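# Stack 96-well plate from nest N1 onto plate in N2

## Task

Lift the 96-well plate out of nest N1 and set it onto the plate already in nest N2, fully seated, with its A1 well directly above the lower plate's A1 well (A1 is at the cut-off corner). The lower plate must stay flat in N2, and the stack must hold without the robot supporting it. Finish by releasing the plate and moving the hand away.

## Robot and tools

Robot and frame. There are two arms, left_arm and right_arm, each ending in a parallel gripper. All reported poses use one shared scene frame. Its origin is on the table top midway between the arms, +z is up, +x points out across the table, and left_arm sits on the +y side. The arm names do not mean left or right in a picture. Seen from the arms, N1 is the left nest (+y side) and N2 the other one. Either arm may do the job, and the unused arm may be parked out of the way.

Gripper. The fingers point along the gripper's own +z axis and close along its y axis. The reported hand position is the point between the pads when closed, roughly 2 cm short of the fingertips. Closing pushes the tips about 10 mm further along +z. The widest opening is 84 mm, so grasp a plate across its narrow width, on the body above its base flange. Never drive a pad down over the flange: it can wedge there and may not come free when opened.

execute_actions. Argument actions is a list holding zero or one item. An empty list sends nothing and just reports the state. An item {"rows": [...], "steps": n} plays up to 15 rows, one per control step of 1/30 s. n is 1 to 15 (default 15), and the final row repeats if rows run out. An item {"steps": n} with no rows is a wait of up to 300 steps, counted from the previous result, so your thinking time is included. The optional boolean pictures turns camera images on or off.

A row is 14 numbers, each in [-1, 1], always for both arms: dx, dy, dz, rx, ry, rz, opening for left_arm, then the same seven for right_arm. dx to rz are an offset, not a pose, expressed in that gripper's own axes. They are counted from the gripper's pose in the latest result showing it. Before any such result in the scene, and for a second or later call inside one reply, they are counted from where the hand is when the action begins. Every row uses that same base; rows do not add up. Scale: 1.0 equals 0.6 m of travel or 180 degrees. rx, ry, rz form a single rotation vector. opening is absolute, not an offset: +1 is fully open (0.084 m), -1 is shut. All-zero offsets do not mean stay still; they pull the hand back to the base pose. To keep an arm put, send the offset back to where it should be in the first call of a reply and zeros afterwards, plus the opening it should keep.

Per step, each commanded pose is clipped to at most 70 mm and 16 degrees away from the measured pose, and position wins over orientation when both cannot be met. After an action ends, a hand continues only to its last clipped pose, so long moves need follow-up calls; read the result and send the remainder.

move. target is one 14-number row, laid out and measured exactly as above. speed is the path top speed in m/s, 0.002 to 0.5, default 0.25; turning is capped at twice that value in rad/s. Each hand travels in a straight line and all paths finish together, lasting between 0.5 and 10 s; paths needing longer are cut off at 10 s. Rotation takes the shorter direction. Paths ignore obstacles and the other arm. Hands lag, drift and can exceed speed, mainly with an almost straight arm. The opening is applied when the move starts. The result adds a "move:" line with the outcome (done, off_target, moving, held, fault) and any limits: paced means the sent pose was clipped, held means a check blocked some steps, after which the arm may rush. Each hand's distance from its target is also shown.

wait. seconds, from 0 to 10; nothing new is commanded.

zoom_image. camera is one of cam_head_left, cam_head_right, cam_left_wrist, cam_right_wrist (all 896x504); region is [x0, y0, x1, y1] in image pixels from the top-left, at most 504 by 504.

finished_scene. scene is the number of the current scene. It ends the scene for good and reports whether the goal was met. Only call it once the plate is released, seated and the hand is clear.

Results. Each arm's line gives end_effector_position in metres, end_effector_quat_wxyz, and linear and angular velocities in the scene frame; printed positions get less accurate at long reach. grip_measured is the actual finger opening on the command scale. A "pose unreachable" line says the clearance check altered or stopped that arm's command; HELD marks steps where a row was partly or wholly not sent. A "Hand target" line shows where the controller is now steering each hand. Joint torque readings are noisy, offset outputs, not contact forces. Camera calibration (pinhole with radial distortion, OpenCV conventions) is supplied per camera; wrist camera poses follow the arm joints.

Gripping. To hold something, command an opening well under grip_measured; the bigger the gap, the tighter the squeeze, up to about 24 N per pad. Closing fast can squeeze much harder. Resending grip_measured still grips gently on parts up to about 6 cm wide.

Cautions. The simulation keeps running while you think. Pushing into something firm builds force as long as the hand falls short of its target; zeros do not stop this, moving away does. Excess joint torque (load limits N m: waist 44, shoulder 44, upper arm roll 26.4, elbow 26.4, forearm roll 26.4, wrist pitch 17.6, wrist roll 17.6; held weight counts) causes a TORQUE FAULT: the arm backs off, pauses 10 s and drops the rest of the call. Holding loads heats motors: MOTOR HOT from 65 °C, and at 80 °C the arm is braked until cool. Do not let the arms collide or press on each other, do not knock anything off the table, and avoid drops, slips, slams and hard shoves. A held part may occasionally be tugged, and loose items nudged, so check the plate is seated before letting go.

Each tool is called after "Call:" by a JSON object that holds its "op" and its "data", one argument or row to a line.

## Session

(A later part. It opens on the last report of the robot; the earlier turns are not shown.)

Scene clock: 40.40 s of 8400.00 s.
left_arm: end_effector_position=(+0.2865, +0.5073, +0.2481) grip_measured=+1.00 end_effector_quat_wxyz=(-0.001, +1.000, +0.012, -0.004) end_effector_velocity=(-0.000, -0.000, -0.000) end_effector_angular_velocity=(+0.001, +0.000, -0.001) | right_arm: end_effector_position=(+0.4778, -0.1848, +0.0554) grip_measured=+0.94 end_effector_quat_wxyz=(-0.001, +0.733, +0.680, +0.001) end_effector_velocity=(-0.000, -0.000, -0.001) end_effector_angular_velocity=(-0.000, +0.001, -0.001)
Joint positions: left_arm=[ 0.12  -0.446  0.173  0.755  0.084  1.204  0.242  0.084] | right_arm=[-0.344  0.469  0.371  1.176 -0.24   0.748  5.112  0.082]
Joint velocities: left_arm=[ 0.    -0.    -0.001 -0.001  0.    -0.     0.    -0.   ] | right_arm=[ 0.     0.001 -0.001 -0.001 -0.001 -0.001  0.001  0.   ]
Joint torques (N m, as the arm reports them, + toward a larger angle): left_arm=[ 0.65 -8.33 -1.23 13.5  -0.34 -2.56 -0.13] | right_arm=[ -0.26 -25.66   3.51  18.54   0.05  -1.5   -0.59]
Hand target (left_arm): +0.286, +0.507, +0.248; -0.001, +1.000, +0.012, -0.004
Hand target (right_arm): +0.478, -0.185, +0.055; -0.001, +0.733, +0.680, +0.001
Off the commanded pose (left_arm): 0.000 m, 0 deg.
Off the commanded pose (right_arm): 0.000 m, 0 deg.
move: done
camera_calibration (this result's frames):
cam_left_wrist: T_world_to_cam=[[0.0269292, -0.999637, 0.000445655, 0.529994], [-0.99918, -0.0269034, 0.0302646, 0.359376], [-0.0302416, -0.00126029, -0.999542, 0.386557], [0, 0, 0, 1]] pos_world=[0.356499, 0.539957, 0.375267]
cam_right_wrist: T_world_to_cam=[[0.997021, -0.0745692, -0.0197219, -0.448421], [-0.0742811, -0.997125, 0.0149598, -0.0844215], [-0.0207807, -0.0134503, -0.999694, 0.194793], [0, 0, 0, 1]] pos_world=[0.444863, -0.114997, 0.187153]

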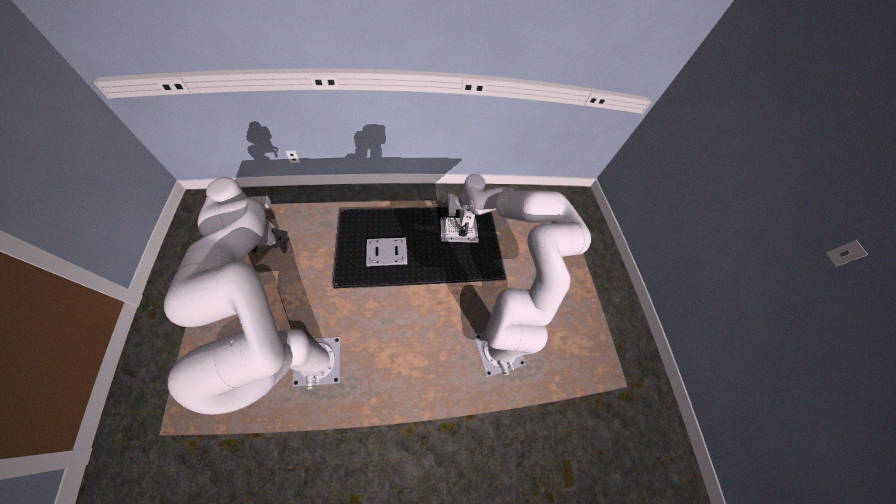

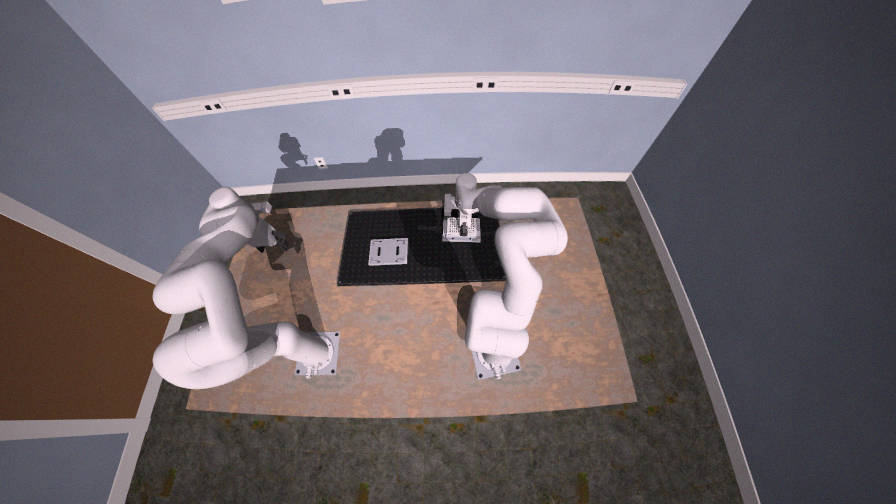

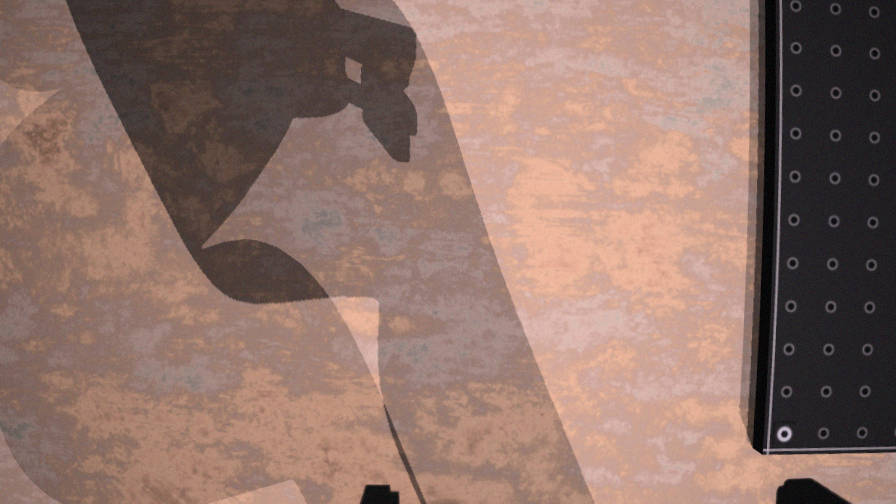

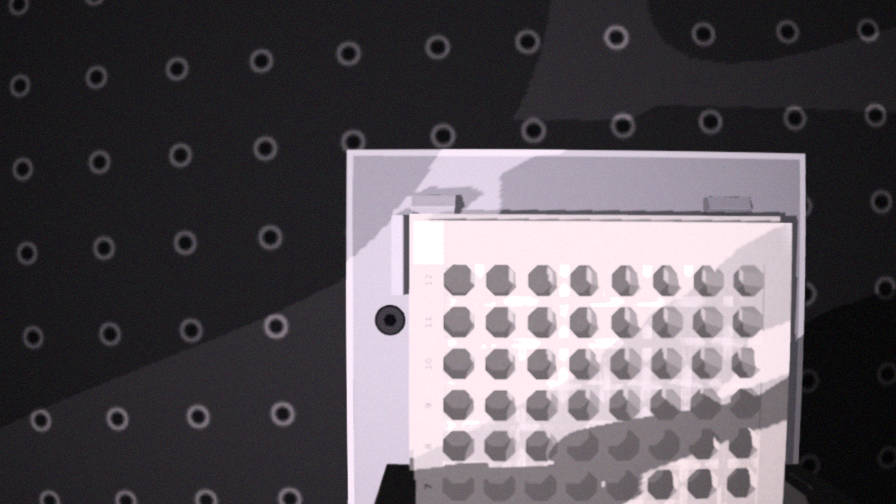

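Call:
{"op": "move", "data": {
  "target": [0,0,0,0,0,0,1,0,0,0.0012,0,0,0,0.2],
  "speed": 0.003
}}

Call:
{"op": "move", "data": {
  "target": [0,0,0,0,0,0,1,0,0,0,0,0,0,1]
}}

Call:
{"op": "move", "data": {
  "target": [0,0,0,0,0,0,1,0,0,-0.05,0,0,0,1],
  "speed": 0.05
}}

Call:
{"op": "move", "data": {
  "target": [0,0,0,0,0,0,1,-0.15,-0.15,-0.1,0,0,0,1],
  "speed": 0.2
}}

Scene clock: 43.57 s of 8400.00 s.
left_arm: end_effector_position=(+0.2865, +0.5073, +0.2481) grip_measured=+1.00 end_effector_quat_wxyz=(-0.001, +1.000, +0.012, -0.004) end_effector_velocity=(+0.000, -0.000, +0.000) end_effector_angular_velocity=(+0.001, -0.001, -0.001) | right_arm: end_effector_position=(+0.4780, -0.1848, +0.0551) grip_measured=+0.94 end_effector_quat_wxyz=(-0.000, +0.733, +0.680, +0.001) end_effector_velocity=(-0.000, -0.000, -0.001) end_effector_angular_velocity=(-0.001, -0.000, +0.001)
Joint positions: left_arm=[ 0.12  -0.446  0.173  0.755  0.084  1.204  0.242  0.084] | right_arm=[-0.344  0.47   0.371  1.176 -0.241  0.747  5.113  0.082]
Joint velocities: left_arm=[-0.     0.    -0.001  0.001  0.    -0.    -0.    -0.   ] | right_arm=[ 0.     0.    -0.    -0.002 -0.002 -0.002  0.     0.   ]
Joint torques (N m, as the arm reports them, + toward a larger angle): left_arm=[ 0.98 -8.26 -1.33 13.53 -0.36 -2.73 -0.26] | right_arm=[ -0.19 -21.79   2.96  16.01  -0.01  -1.42  -0.48]
Hand target (left_arm): +0.286, +0.507, +0.248; -0.001, +1.000, +0.012, -0.004
Hand target (right_arm): +0.478, -0.185, +0.055; -0.001, +0.733, +0.680, +0.001
Off the commanded pose (left_arm): 0.000 m, 0 deg.
Off the commanded pose (right_arm): 0.000 m, 0 deg.
move: done
camera_calibration (this result's frames):
cam_left_wrist: T_world_to_cam=[[0.0269294, -0.999637, 0.000445677, 0.529994], [-0.99918, -0.0269036, 0.0302645, 0.359376], [-0.0302415, -0.00126032, -0.999542, 0.386557], [0, 0, 0, 1]] pos_world=[0.356499, 0.539957, 0.375267]
cam_right_wrist: T_world_to_cam=[[0.997032, -0.0745685, -0.019171, -0.448637], [-0.0742883, -0.997125, 0.014934, -0.0843685], [-0.0202295, -0.0134655, -0.999705, 0.194157], [0, 0, 0, 1]] pos_world=[0.444966, -0.114966, 0.186759]

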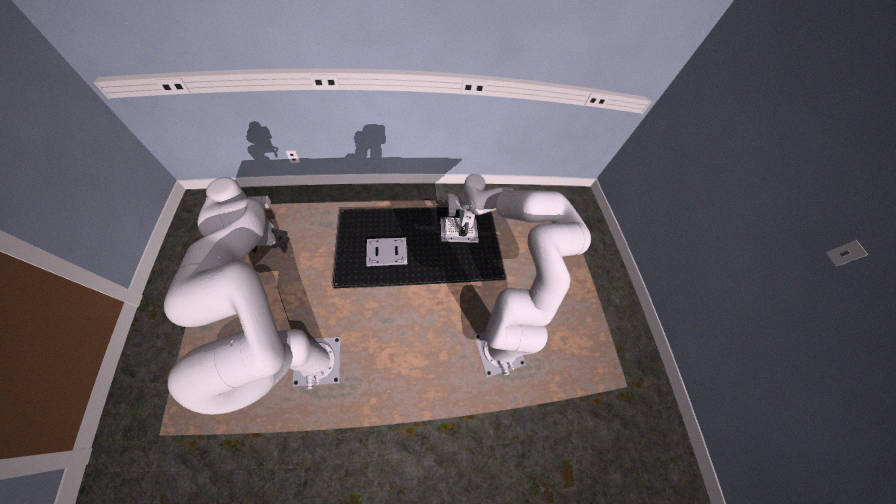

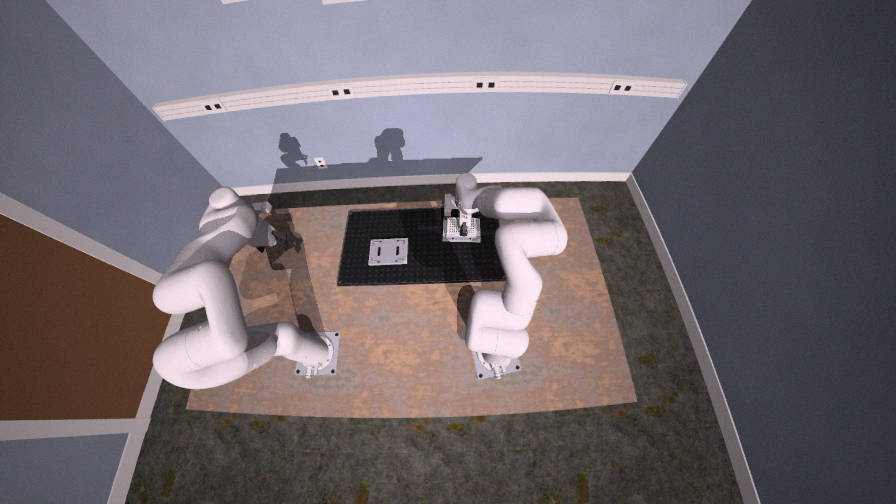

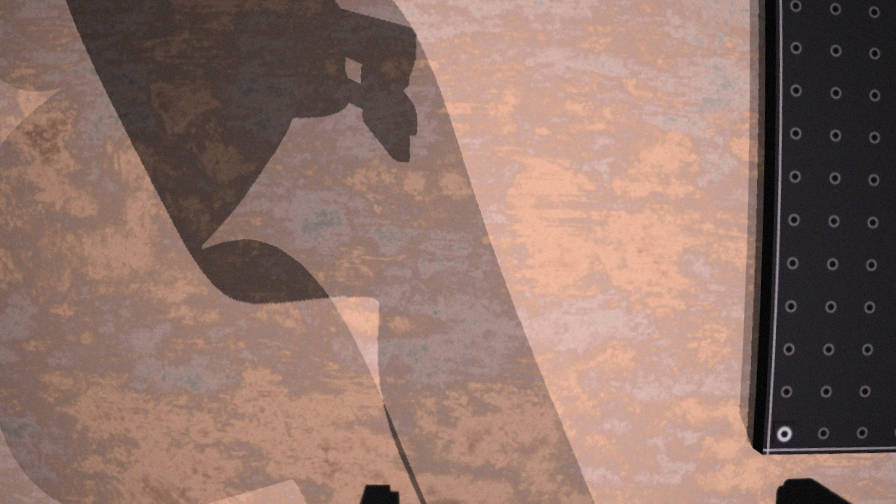

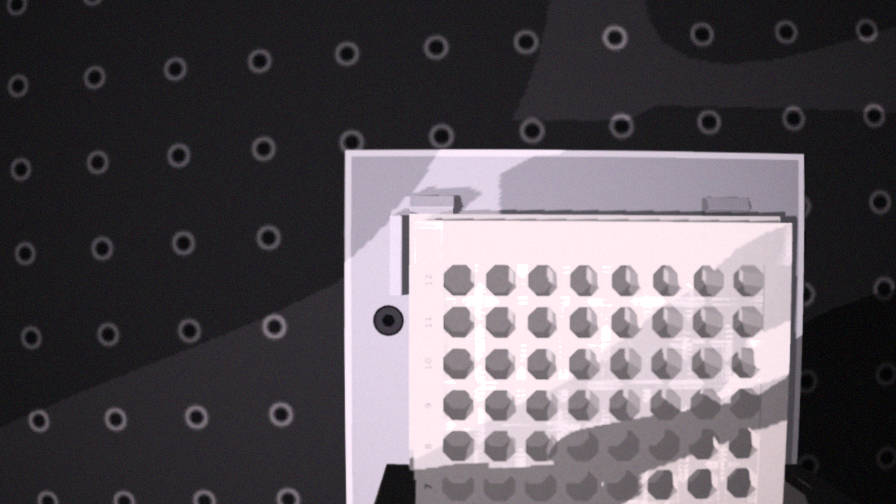

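Scene clock: 44.13 s of 8400.00 s.
left_arm: end_effector_position=(+0.2865, +0.5073, +0.2481) grip_measured=+1.00 end_effector_quat_wxyz=(-0.001, +1.000, +0.012, -0.004) end_effector_velocity=(+0.000, -0.000, -0.000) end_effector_angular_velocity=(+0.000, +0.000, -0.001) | right_arm: end_effector_position=(+0.4776, -0.1848, +0.0546) grip_measured=+1.00 end_effector_quat_wxyz=(-0.001, +0.733, +0.680, +0.001) end_effector_velocity=(-0.000, +0.000, +0.000) end_effector_angular_velocity=(+0.001, +0.002, -0.001)
Joint positions: left_arm=[ 0.12  -0.446  0.173  0.755  0.084  1.204  0.242  0.084] | right_arm=[-0.344  0.471  0.371  1.176 -0.241  0.747  5.113  0.084]
Joint velocities: left_arm=[-0.001  0.    -0.001 -0.     0.    -0.    -0.    -0.   ] | right_arm=[ 0.001 -0.    -0.     0.     0.002  0.002 -0.     0.   ]
Joint torques (N m, as the arm reports them, + toward a larger angle): left_arm=[ 0.79 -8.38 -1.19 13.58 -0.36 -2.65 -0.07] | right_arm=[  0.1  -23.64   3.35  17.42   0.2   -1.54  -0.56]
Hand target (left_arm): +0.286, +0.507, +0.248; -0.001, +1.000, +0.012, -0.004
Hand target (right_arm): +0.478, -0.185, +0.055; -0.000, +0.733, +0.680, +0.001
Off the commanded pose (left_arm): 0.000 m, 0 deg.
Off the commanded pose (right_arm): 0.001 m, 0 deg.
move: done
camera_calibration (this result's frames):
cam_left_wrist: T_world_to_cam=[[0.0269294, -0.999637, 0.000445662, 0.529994], [-0.99918, -0.0269036, 0.0302645, 0.359376], [-0.0302415, -0.0012603, -0.999542, 0.386557], [0, 0, 0, 1]] pos_world=[0.356499, 0.539957, 0.375267]
cam_right_wrist: T_world_to_cam=[[0.997016, -0.0744681, -0.0203364, -0.448155], [-0.0741692, -0.997132, 0.0150784, -0.0844464], [-0.021401, -0.013525, -0.999679, 0.19425], [0, 0, 0, 1]] pos_world=[0.444712, -0.11495, 0.186348]

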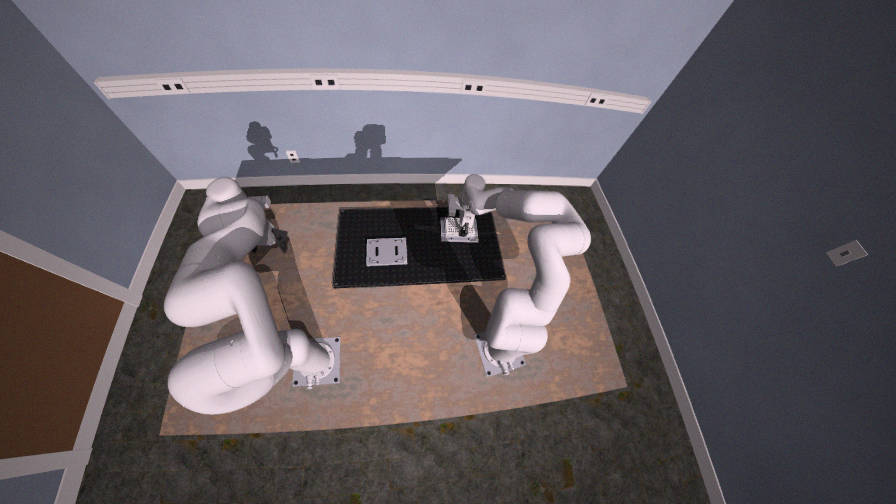

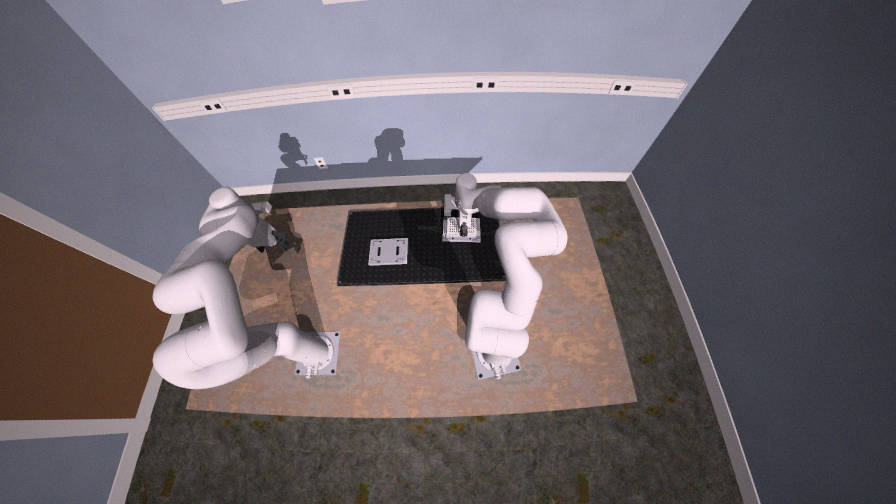

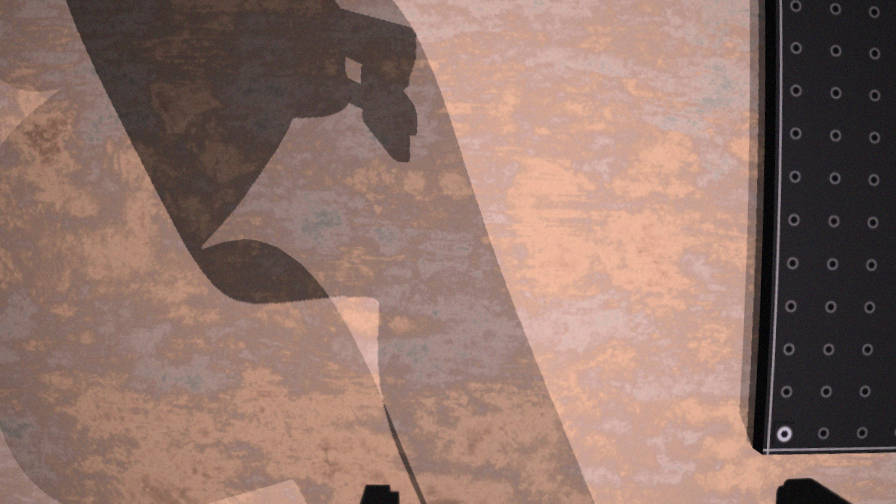

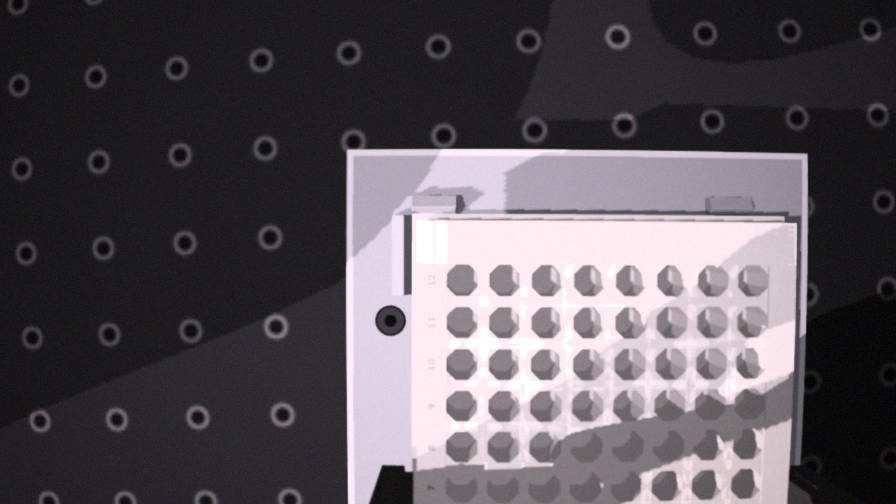

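Scene clock: 45.13 s of 8400.00 s.
left_arm: end_effector_position=(+0.2865, +0.5073, +0.2481) grip_measured=+1.00 end_effector_quat_wxyz=(-0.001, +1.000, +0.012, -0.004) end_effector_velocity=(+0.000, -0.000, +0.000) end_effector_angular_velocity=(+0.001, -0.000, -0.000) | right_arm: end_effector_position=(+0.4775, -0.1848, +0.0842) grip_measured=+1.00 end_effector_quat_wxyz=(-0.001, +0.733, +0.680, +0.001) end_effector_velocity=(-0.001, -0.001, +0.002) end_effector_angular_velocity=(-0.001, +0.003, -0.001)
Joint positions: left_arm=[ 0.12  -0.446  0.173  0.755  0.084  1.204  0.242  0.084] | right_arm=[-0.357  0.415  0.389  1.19  -0.208  0.814  5.091  0.084]
Joint velocities: left_arm=[ 0.     0.    -0.001  0.    -0.    -0.    -0.001  0.   ] | right_arm=[-0.002 -0.005  0.002  0.001  0.003  0.01  -0.002  0.   ]
Joint torques (N m, as the arm reports them, + toward a larger angle): left_arm=[ 0.72 -8.13 -1.24 13.56 -0.44 -2.71 -0.21] | right_arm=[ -0.53 -25.02   3.75  19.2    0.27  -1.47  -0.45]
Hand target (left_arm): +0.286, +0.507, +0.248; -0.001, +1.000, +0.012, -0.004
Hand target (right_arm): +0.478, -0.185, +0.085; -0.001, +0.733, +0.680, +0.001
Off the commanded pose (left_arm): 0.000 m, 0 deg.
Off the commanded pose (right_arm): 0.000 m, 0 deg.
move: done
camera_calibration (this result's frames):
cam_left_wrist: T_world_to_cam=[[0.0269294, -0.999637, 0.000445558, 0.529994], [-0.99918, -0.0269036, 0.0302644, 0.359376], [-0.0302414, -0.00126019, -0.999542, 0.386557], [0, 0, 0, 1]] pos_world=[0.356499, 0.539957, 0.375267]
cam_right_wrist: T_world_to_cam=[[0.997017, -0.0743825, -0.0205889, -0.447464], [-0.0740819, -0.997139, 0.0150006, -0.0849382], [-0.0216458, -0.0134306, -0.999675, 0.223957], [0, 0, 0, 1]] pos_world=[0.444685, -0.114971, 0.215945]

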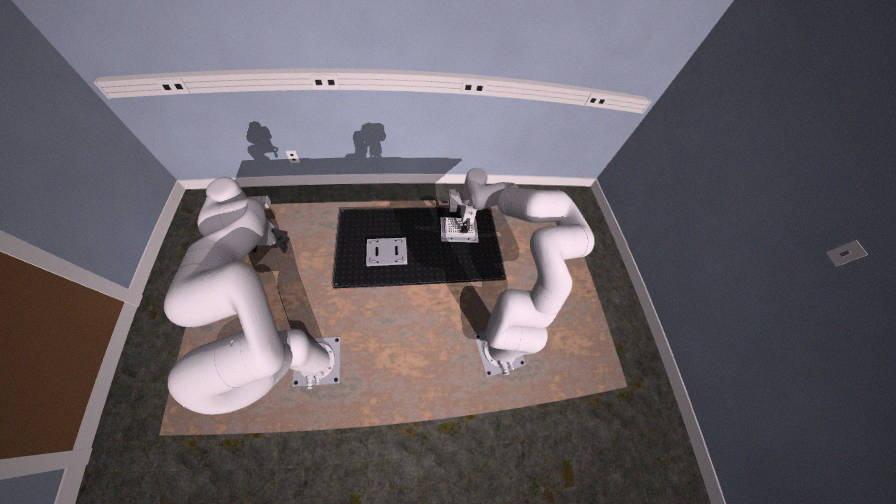

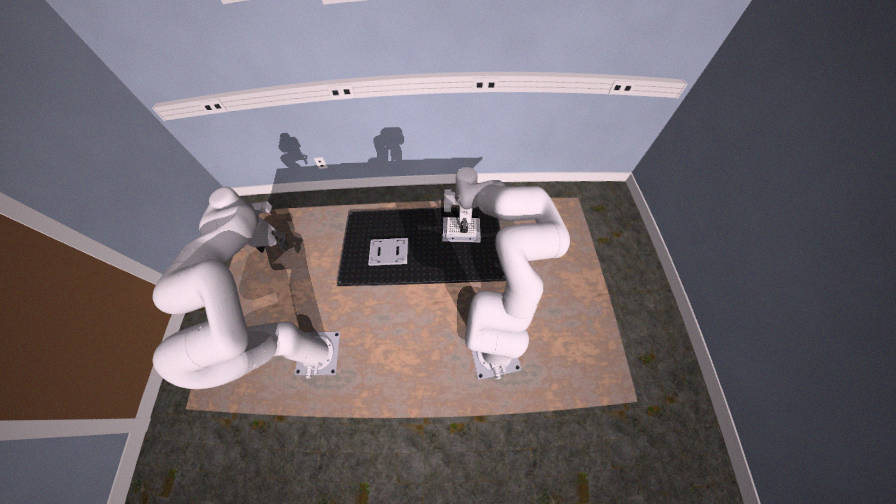

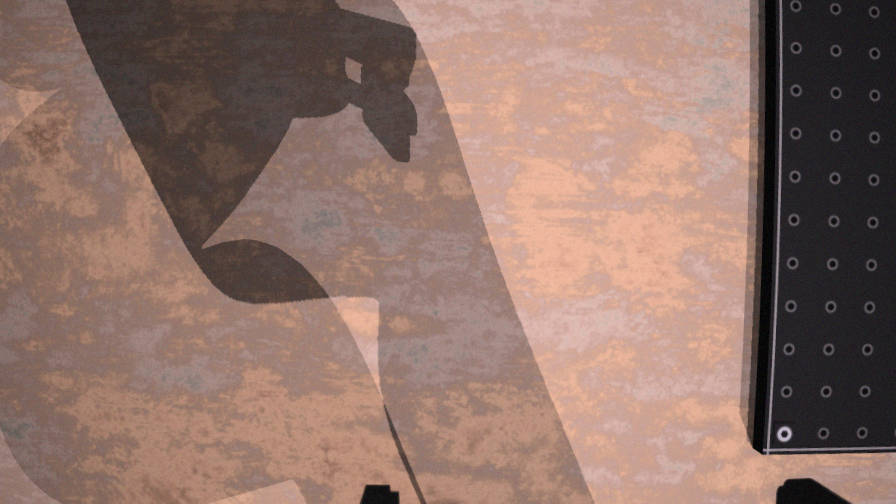

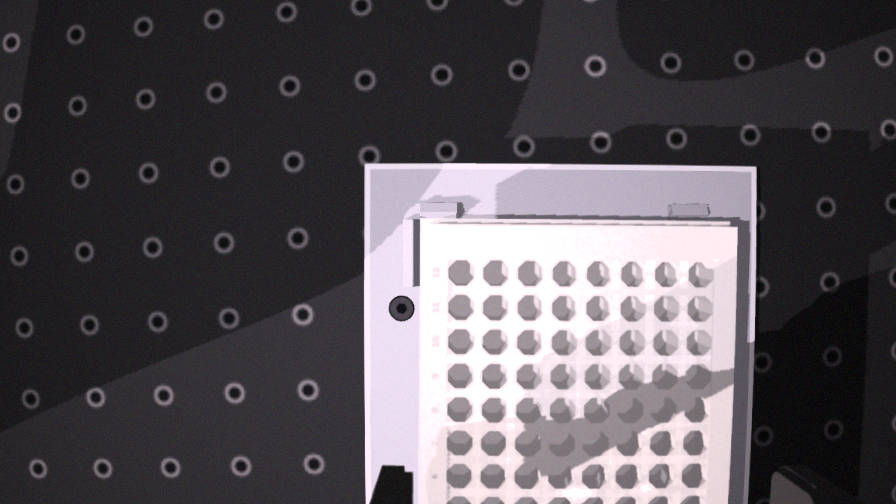

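Scene clock: 46.53 s of 8400.00 s.
left_arm: end_effector_position=(+0.2865, +0.5073, +0.2481) grip_measured=+1.00 end_effector_quat_wxyz=(-0.001, +1.000, +0.012, -0.004) end_effector_velocity=(+0.000, -0.000, +0.000) end_effector_angular_velocity=(+0.001, -0.001, +0.000) | right_arm: end_effector_position=(+0.3815, -0.2677, +0.1442) grip_measured=+1.00 end_effector_quat_wxyz=(-0.001, +0.733, +0.680, +0.001) end_effector_velocity=(-0.002, -0.001, +0.002) end_effector_angular_velocity=(+0.003, -0.001, -0.001)
Joint positions: left_arm=[ 0.12  -0.446  0.173  0.755  0.084  1.204  0.242  0.084] | right_arm=[-0.517 -0.024  0.365  0.835  0.014  0.858  4.782  0.084]
Joint velocities: left_arm=[ 0.001 -0.    -0.001  0.    -0.    -0.001 -0.001 -0.   ] | right_arm=[-0.001 -0.009 -0.003 -0.005  0.008  0.002 -0.008 -0.   ]
Joint torques (N m, as the arm reports them, + toward a larger angle): left_arm=[ 0.67 -8.24 -1.18 13.55 -0.25 -2.58 -0.2 ] | right_arm=[ -0.8  -15.98   0.4   19.64  -0.04  -1.46  -0.34]
Hand target (left_arm): +0.286, +0.507, +0.248; -0.001, +1.000, +0.012, -0.004
Hand target (right_arm): +0.381, -0.268, +0.144; -0.001, +0.733, +0.680, +0.001
Off the commanded pose (left_arm): 0.000 m, 0 deg.
Off the commanded pose (right_arm): 0.001 m, 0 deg.
move: done
camera_calibration (this result's frames):
cam_left_wrist: T_world_to_cam=[[0.0269295, -0.999637, 0.000445544, 0.529994], [-0.99918, -0.0269037, 0.0302643, 0.359376], [-0.0302413, -0.00126018, -0.999542, 0.386557], [0, 0, 0, 1]] pos_world=[0.356499, 0.539957, 0.375267]
cam_right_wrist: T_world_to_cam=[[0.997067, -0.0737606, -0.0204366, -0.356518], [-0.0734571, -0.997182, 0.0152255, -0.175956], [-0.021502, -0.0136796, -0.999675, 0.28065], [0, 0, 0, 1]] pos_world=[0.348582, -0.197918, 0.275952]

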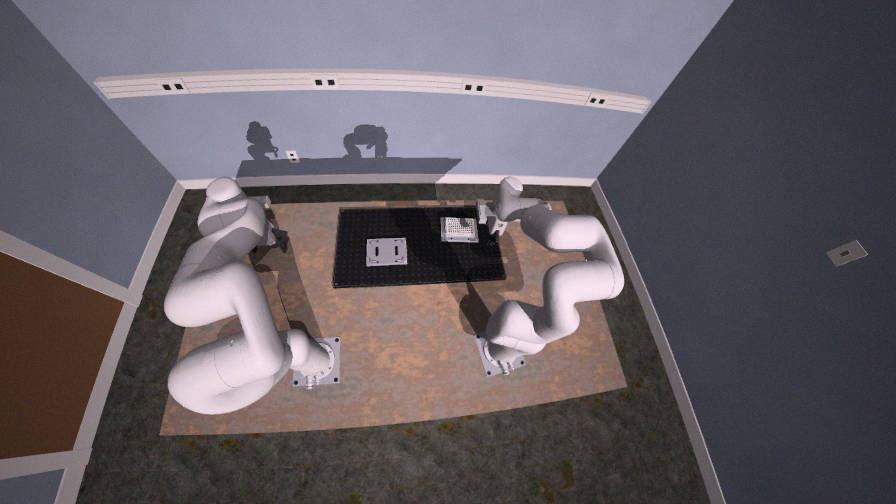

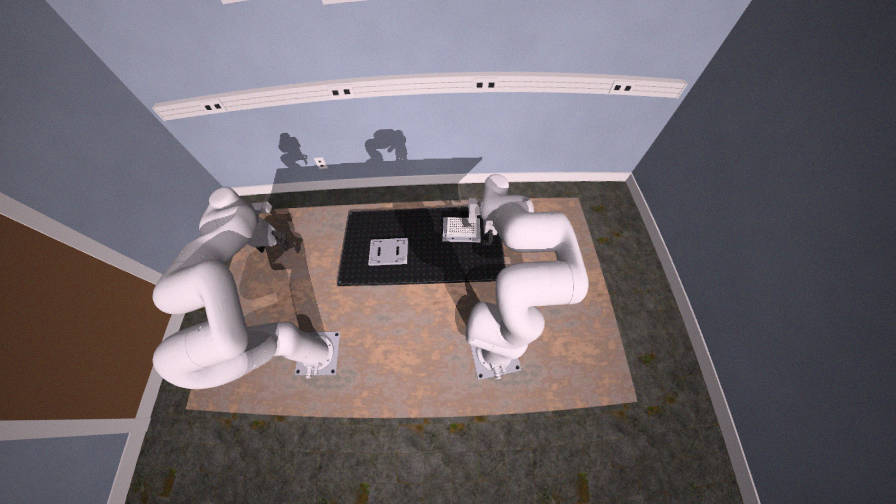

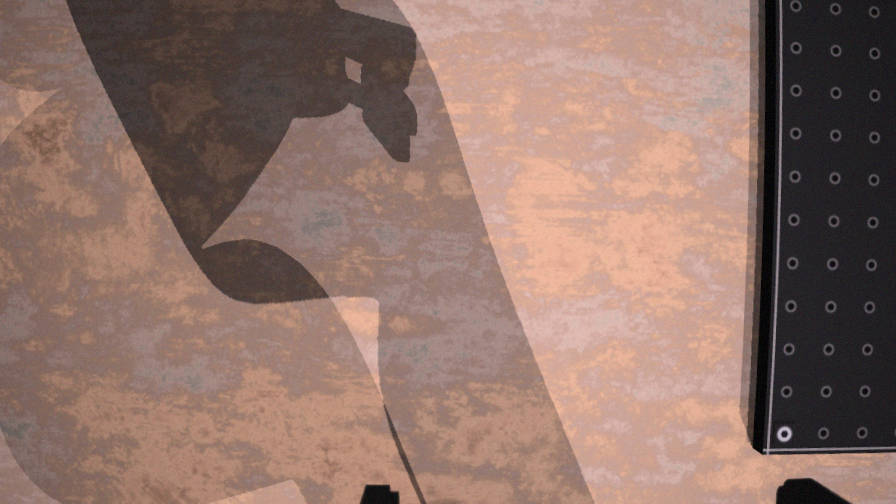

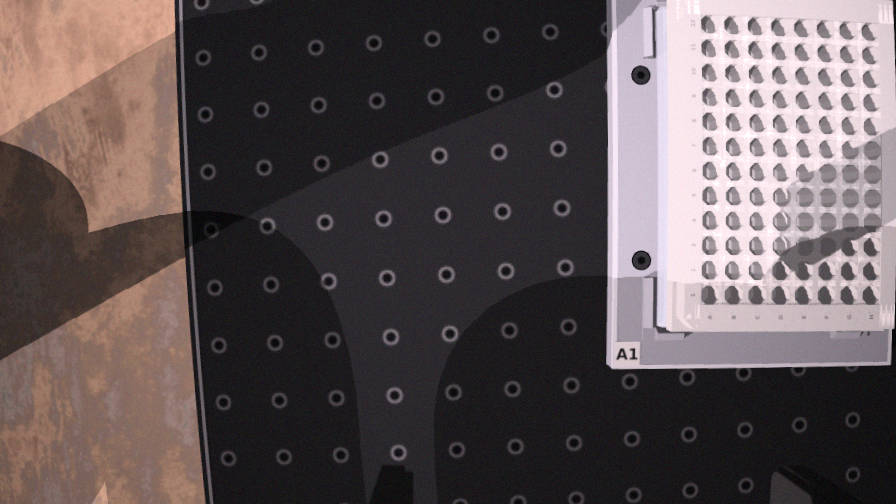

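Call:
{"op": "finished_scene", "data": {
  "scene": 2
}}

The scene is finished: the task was done.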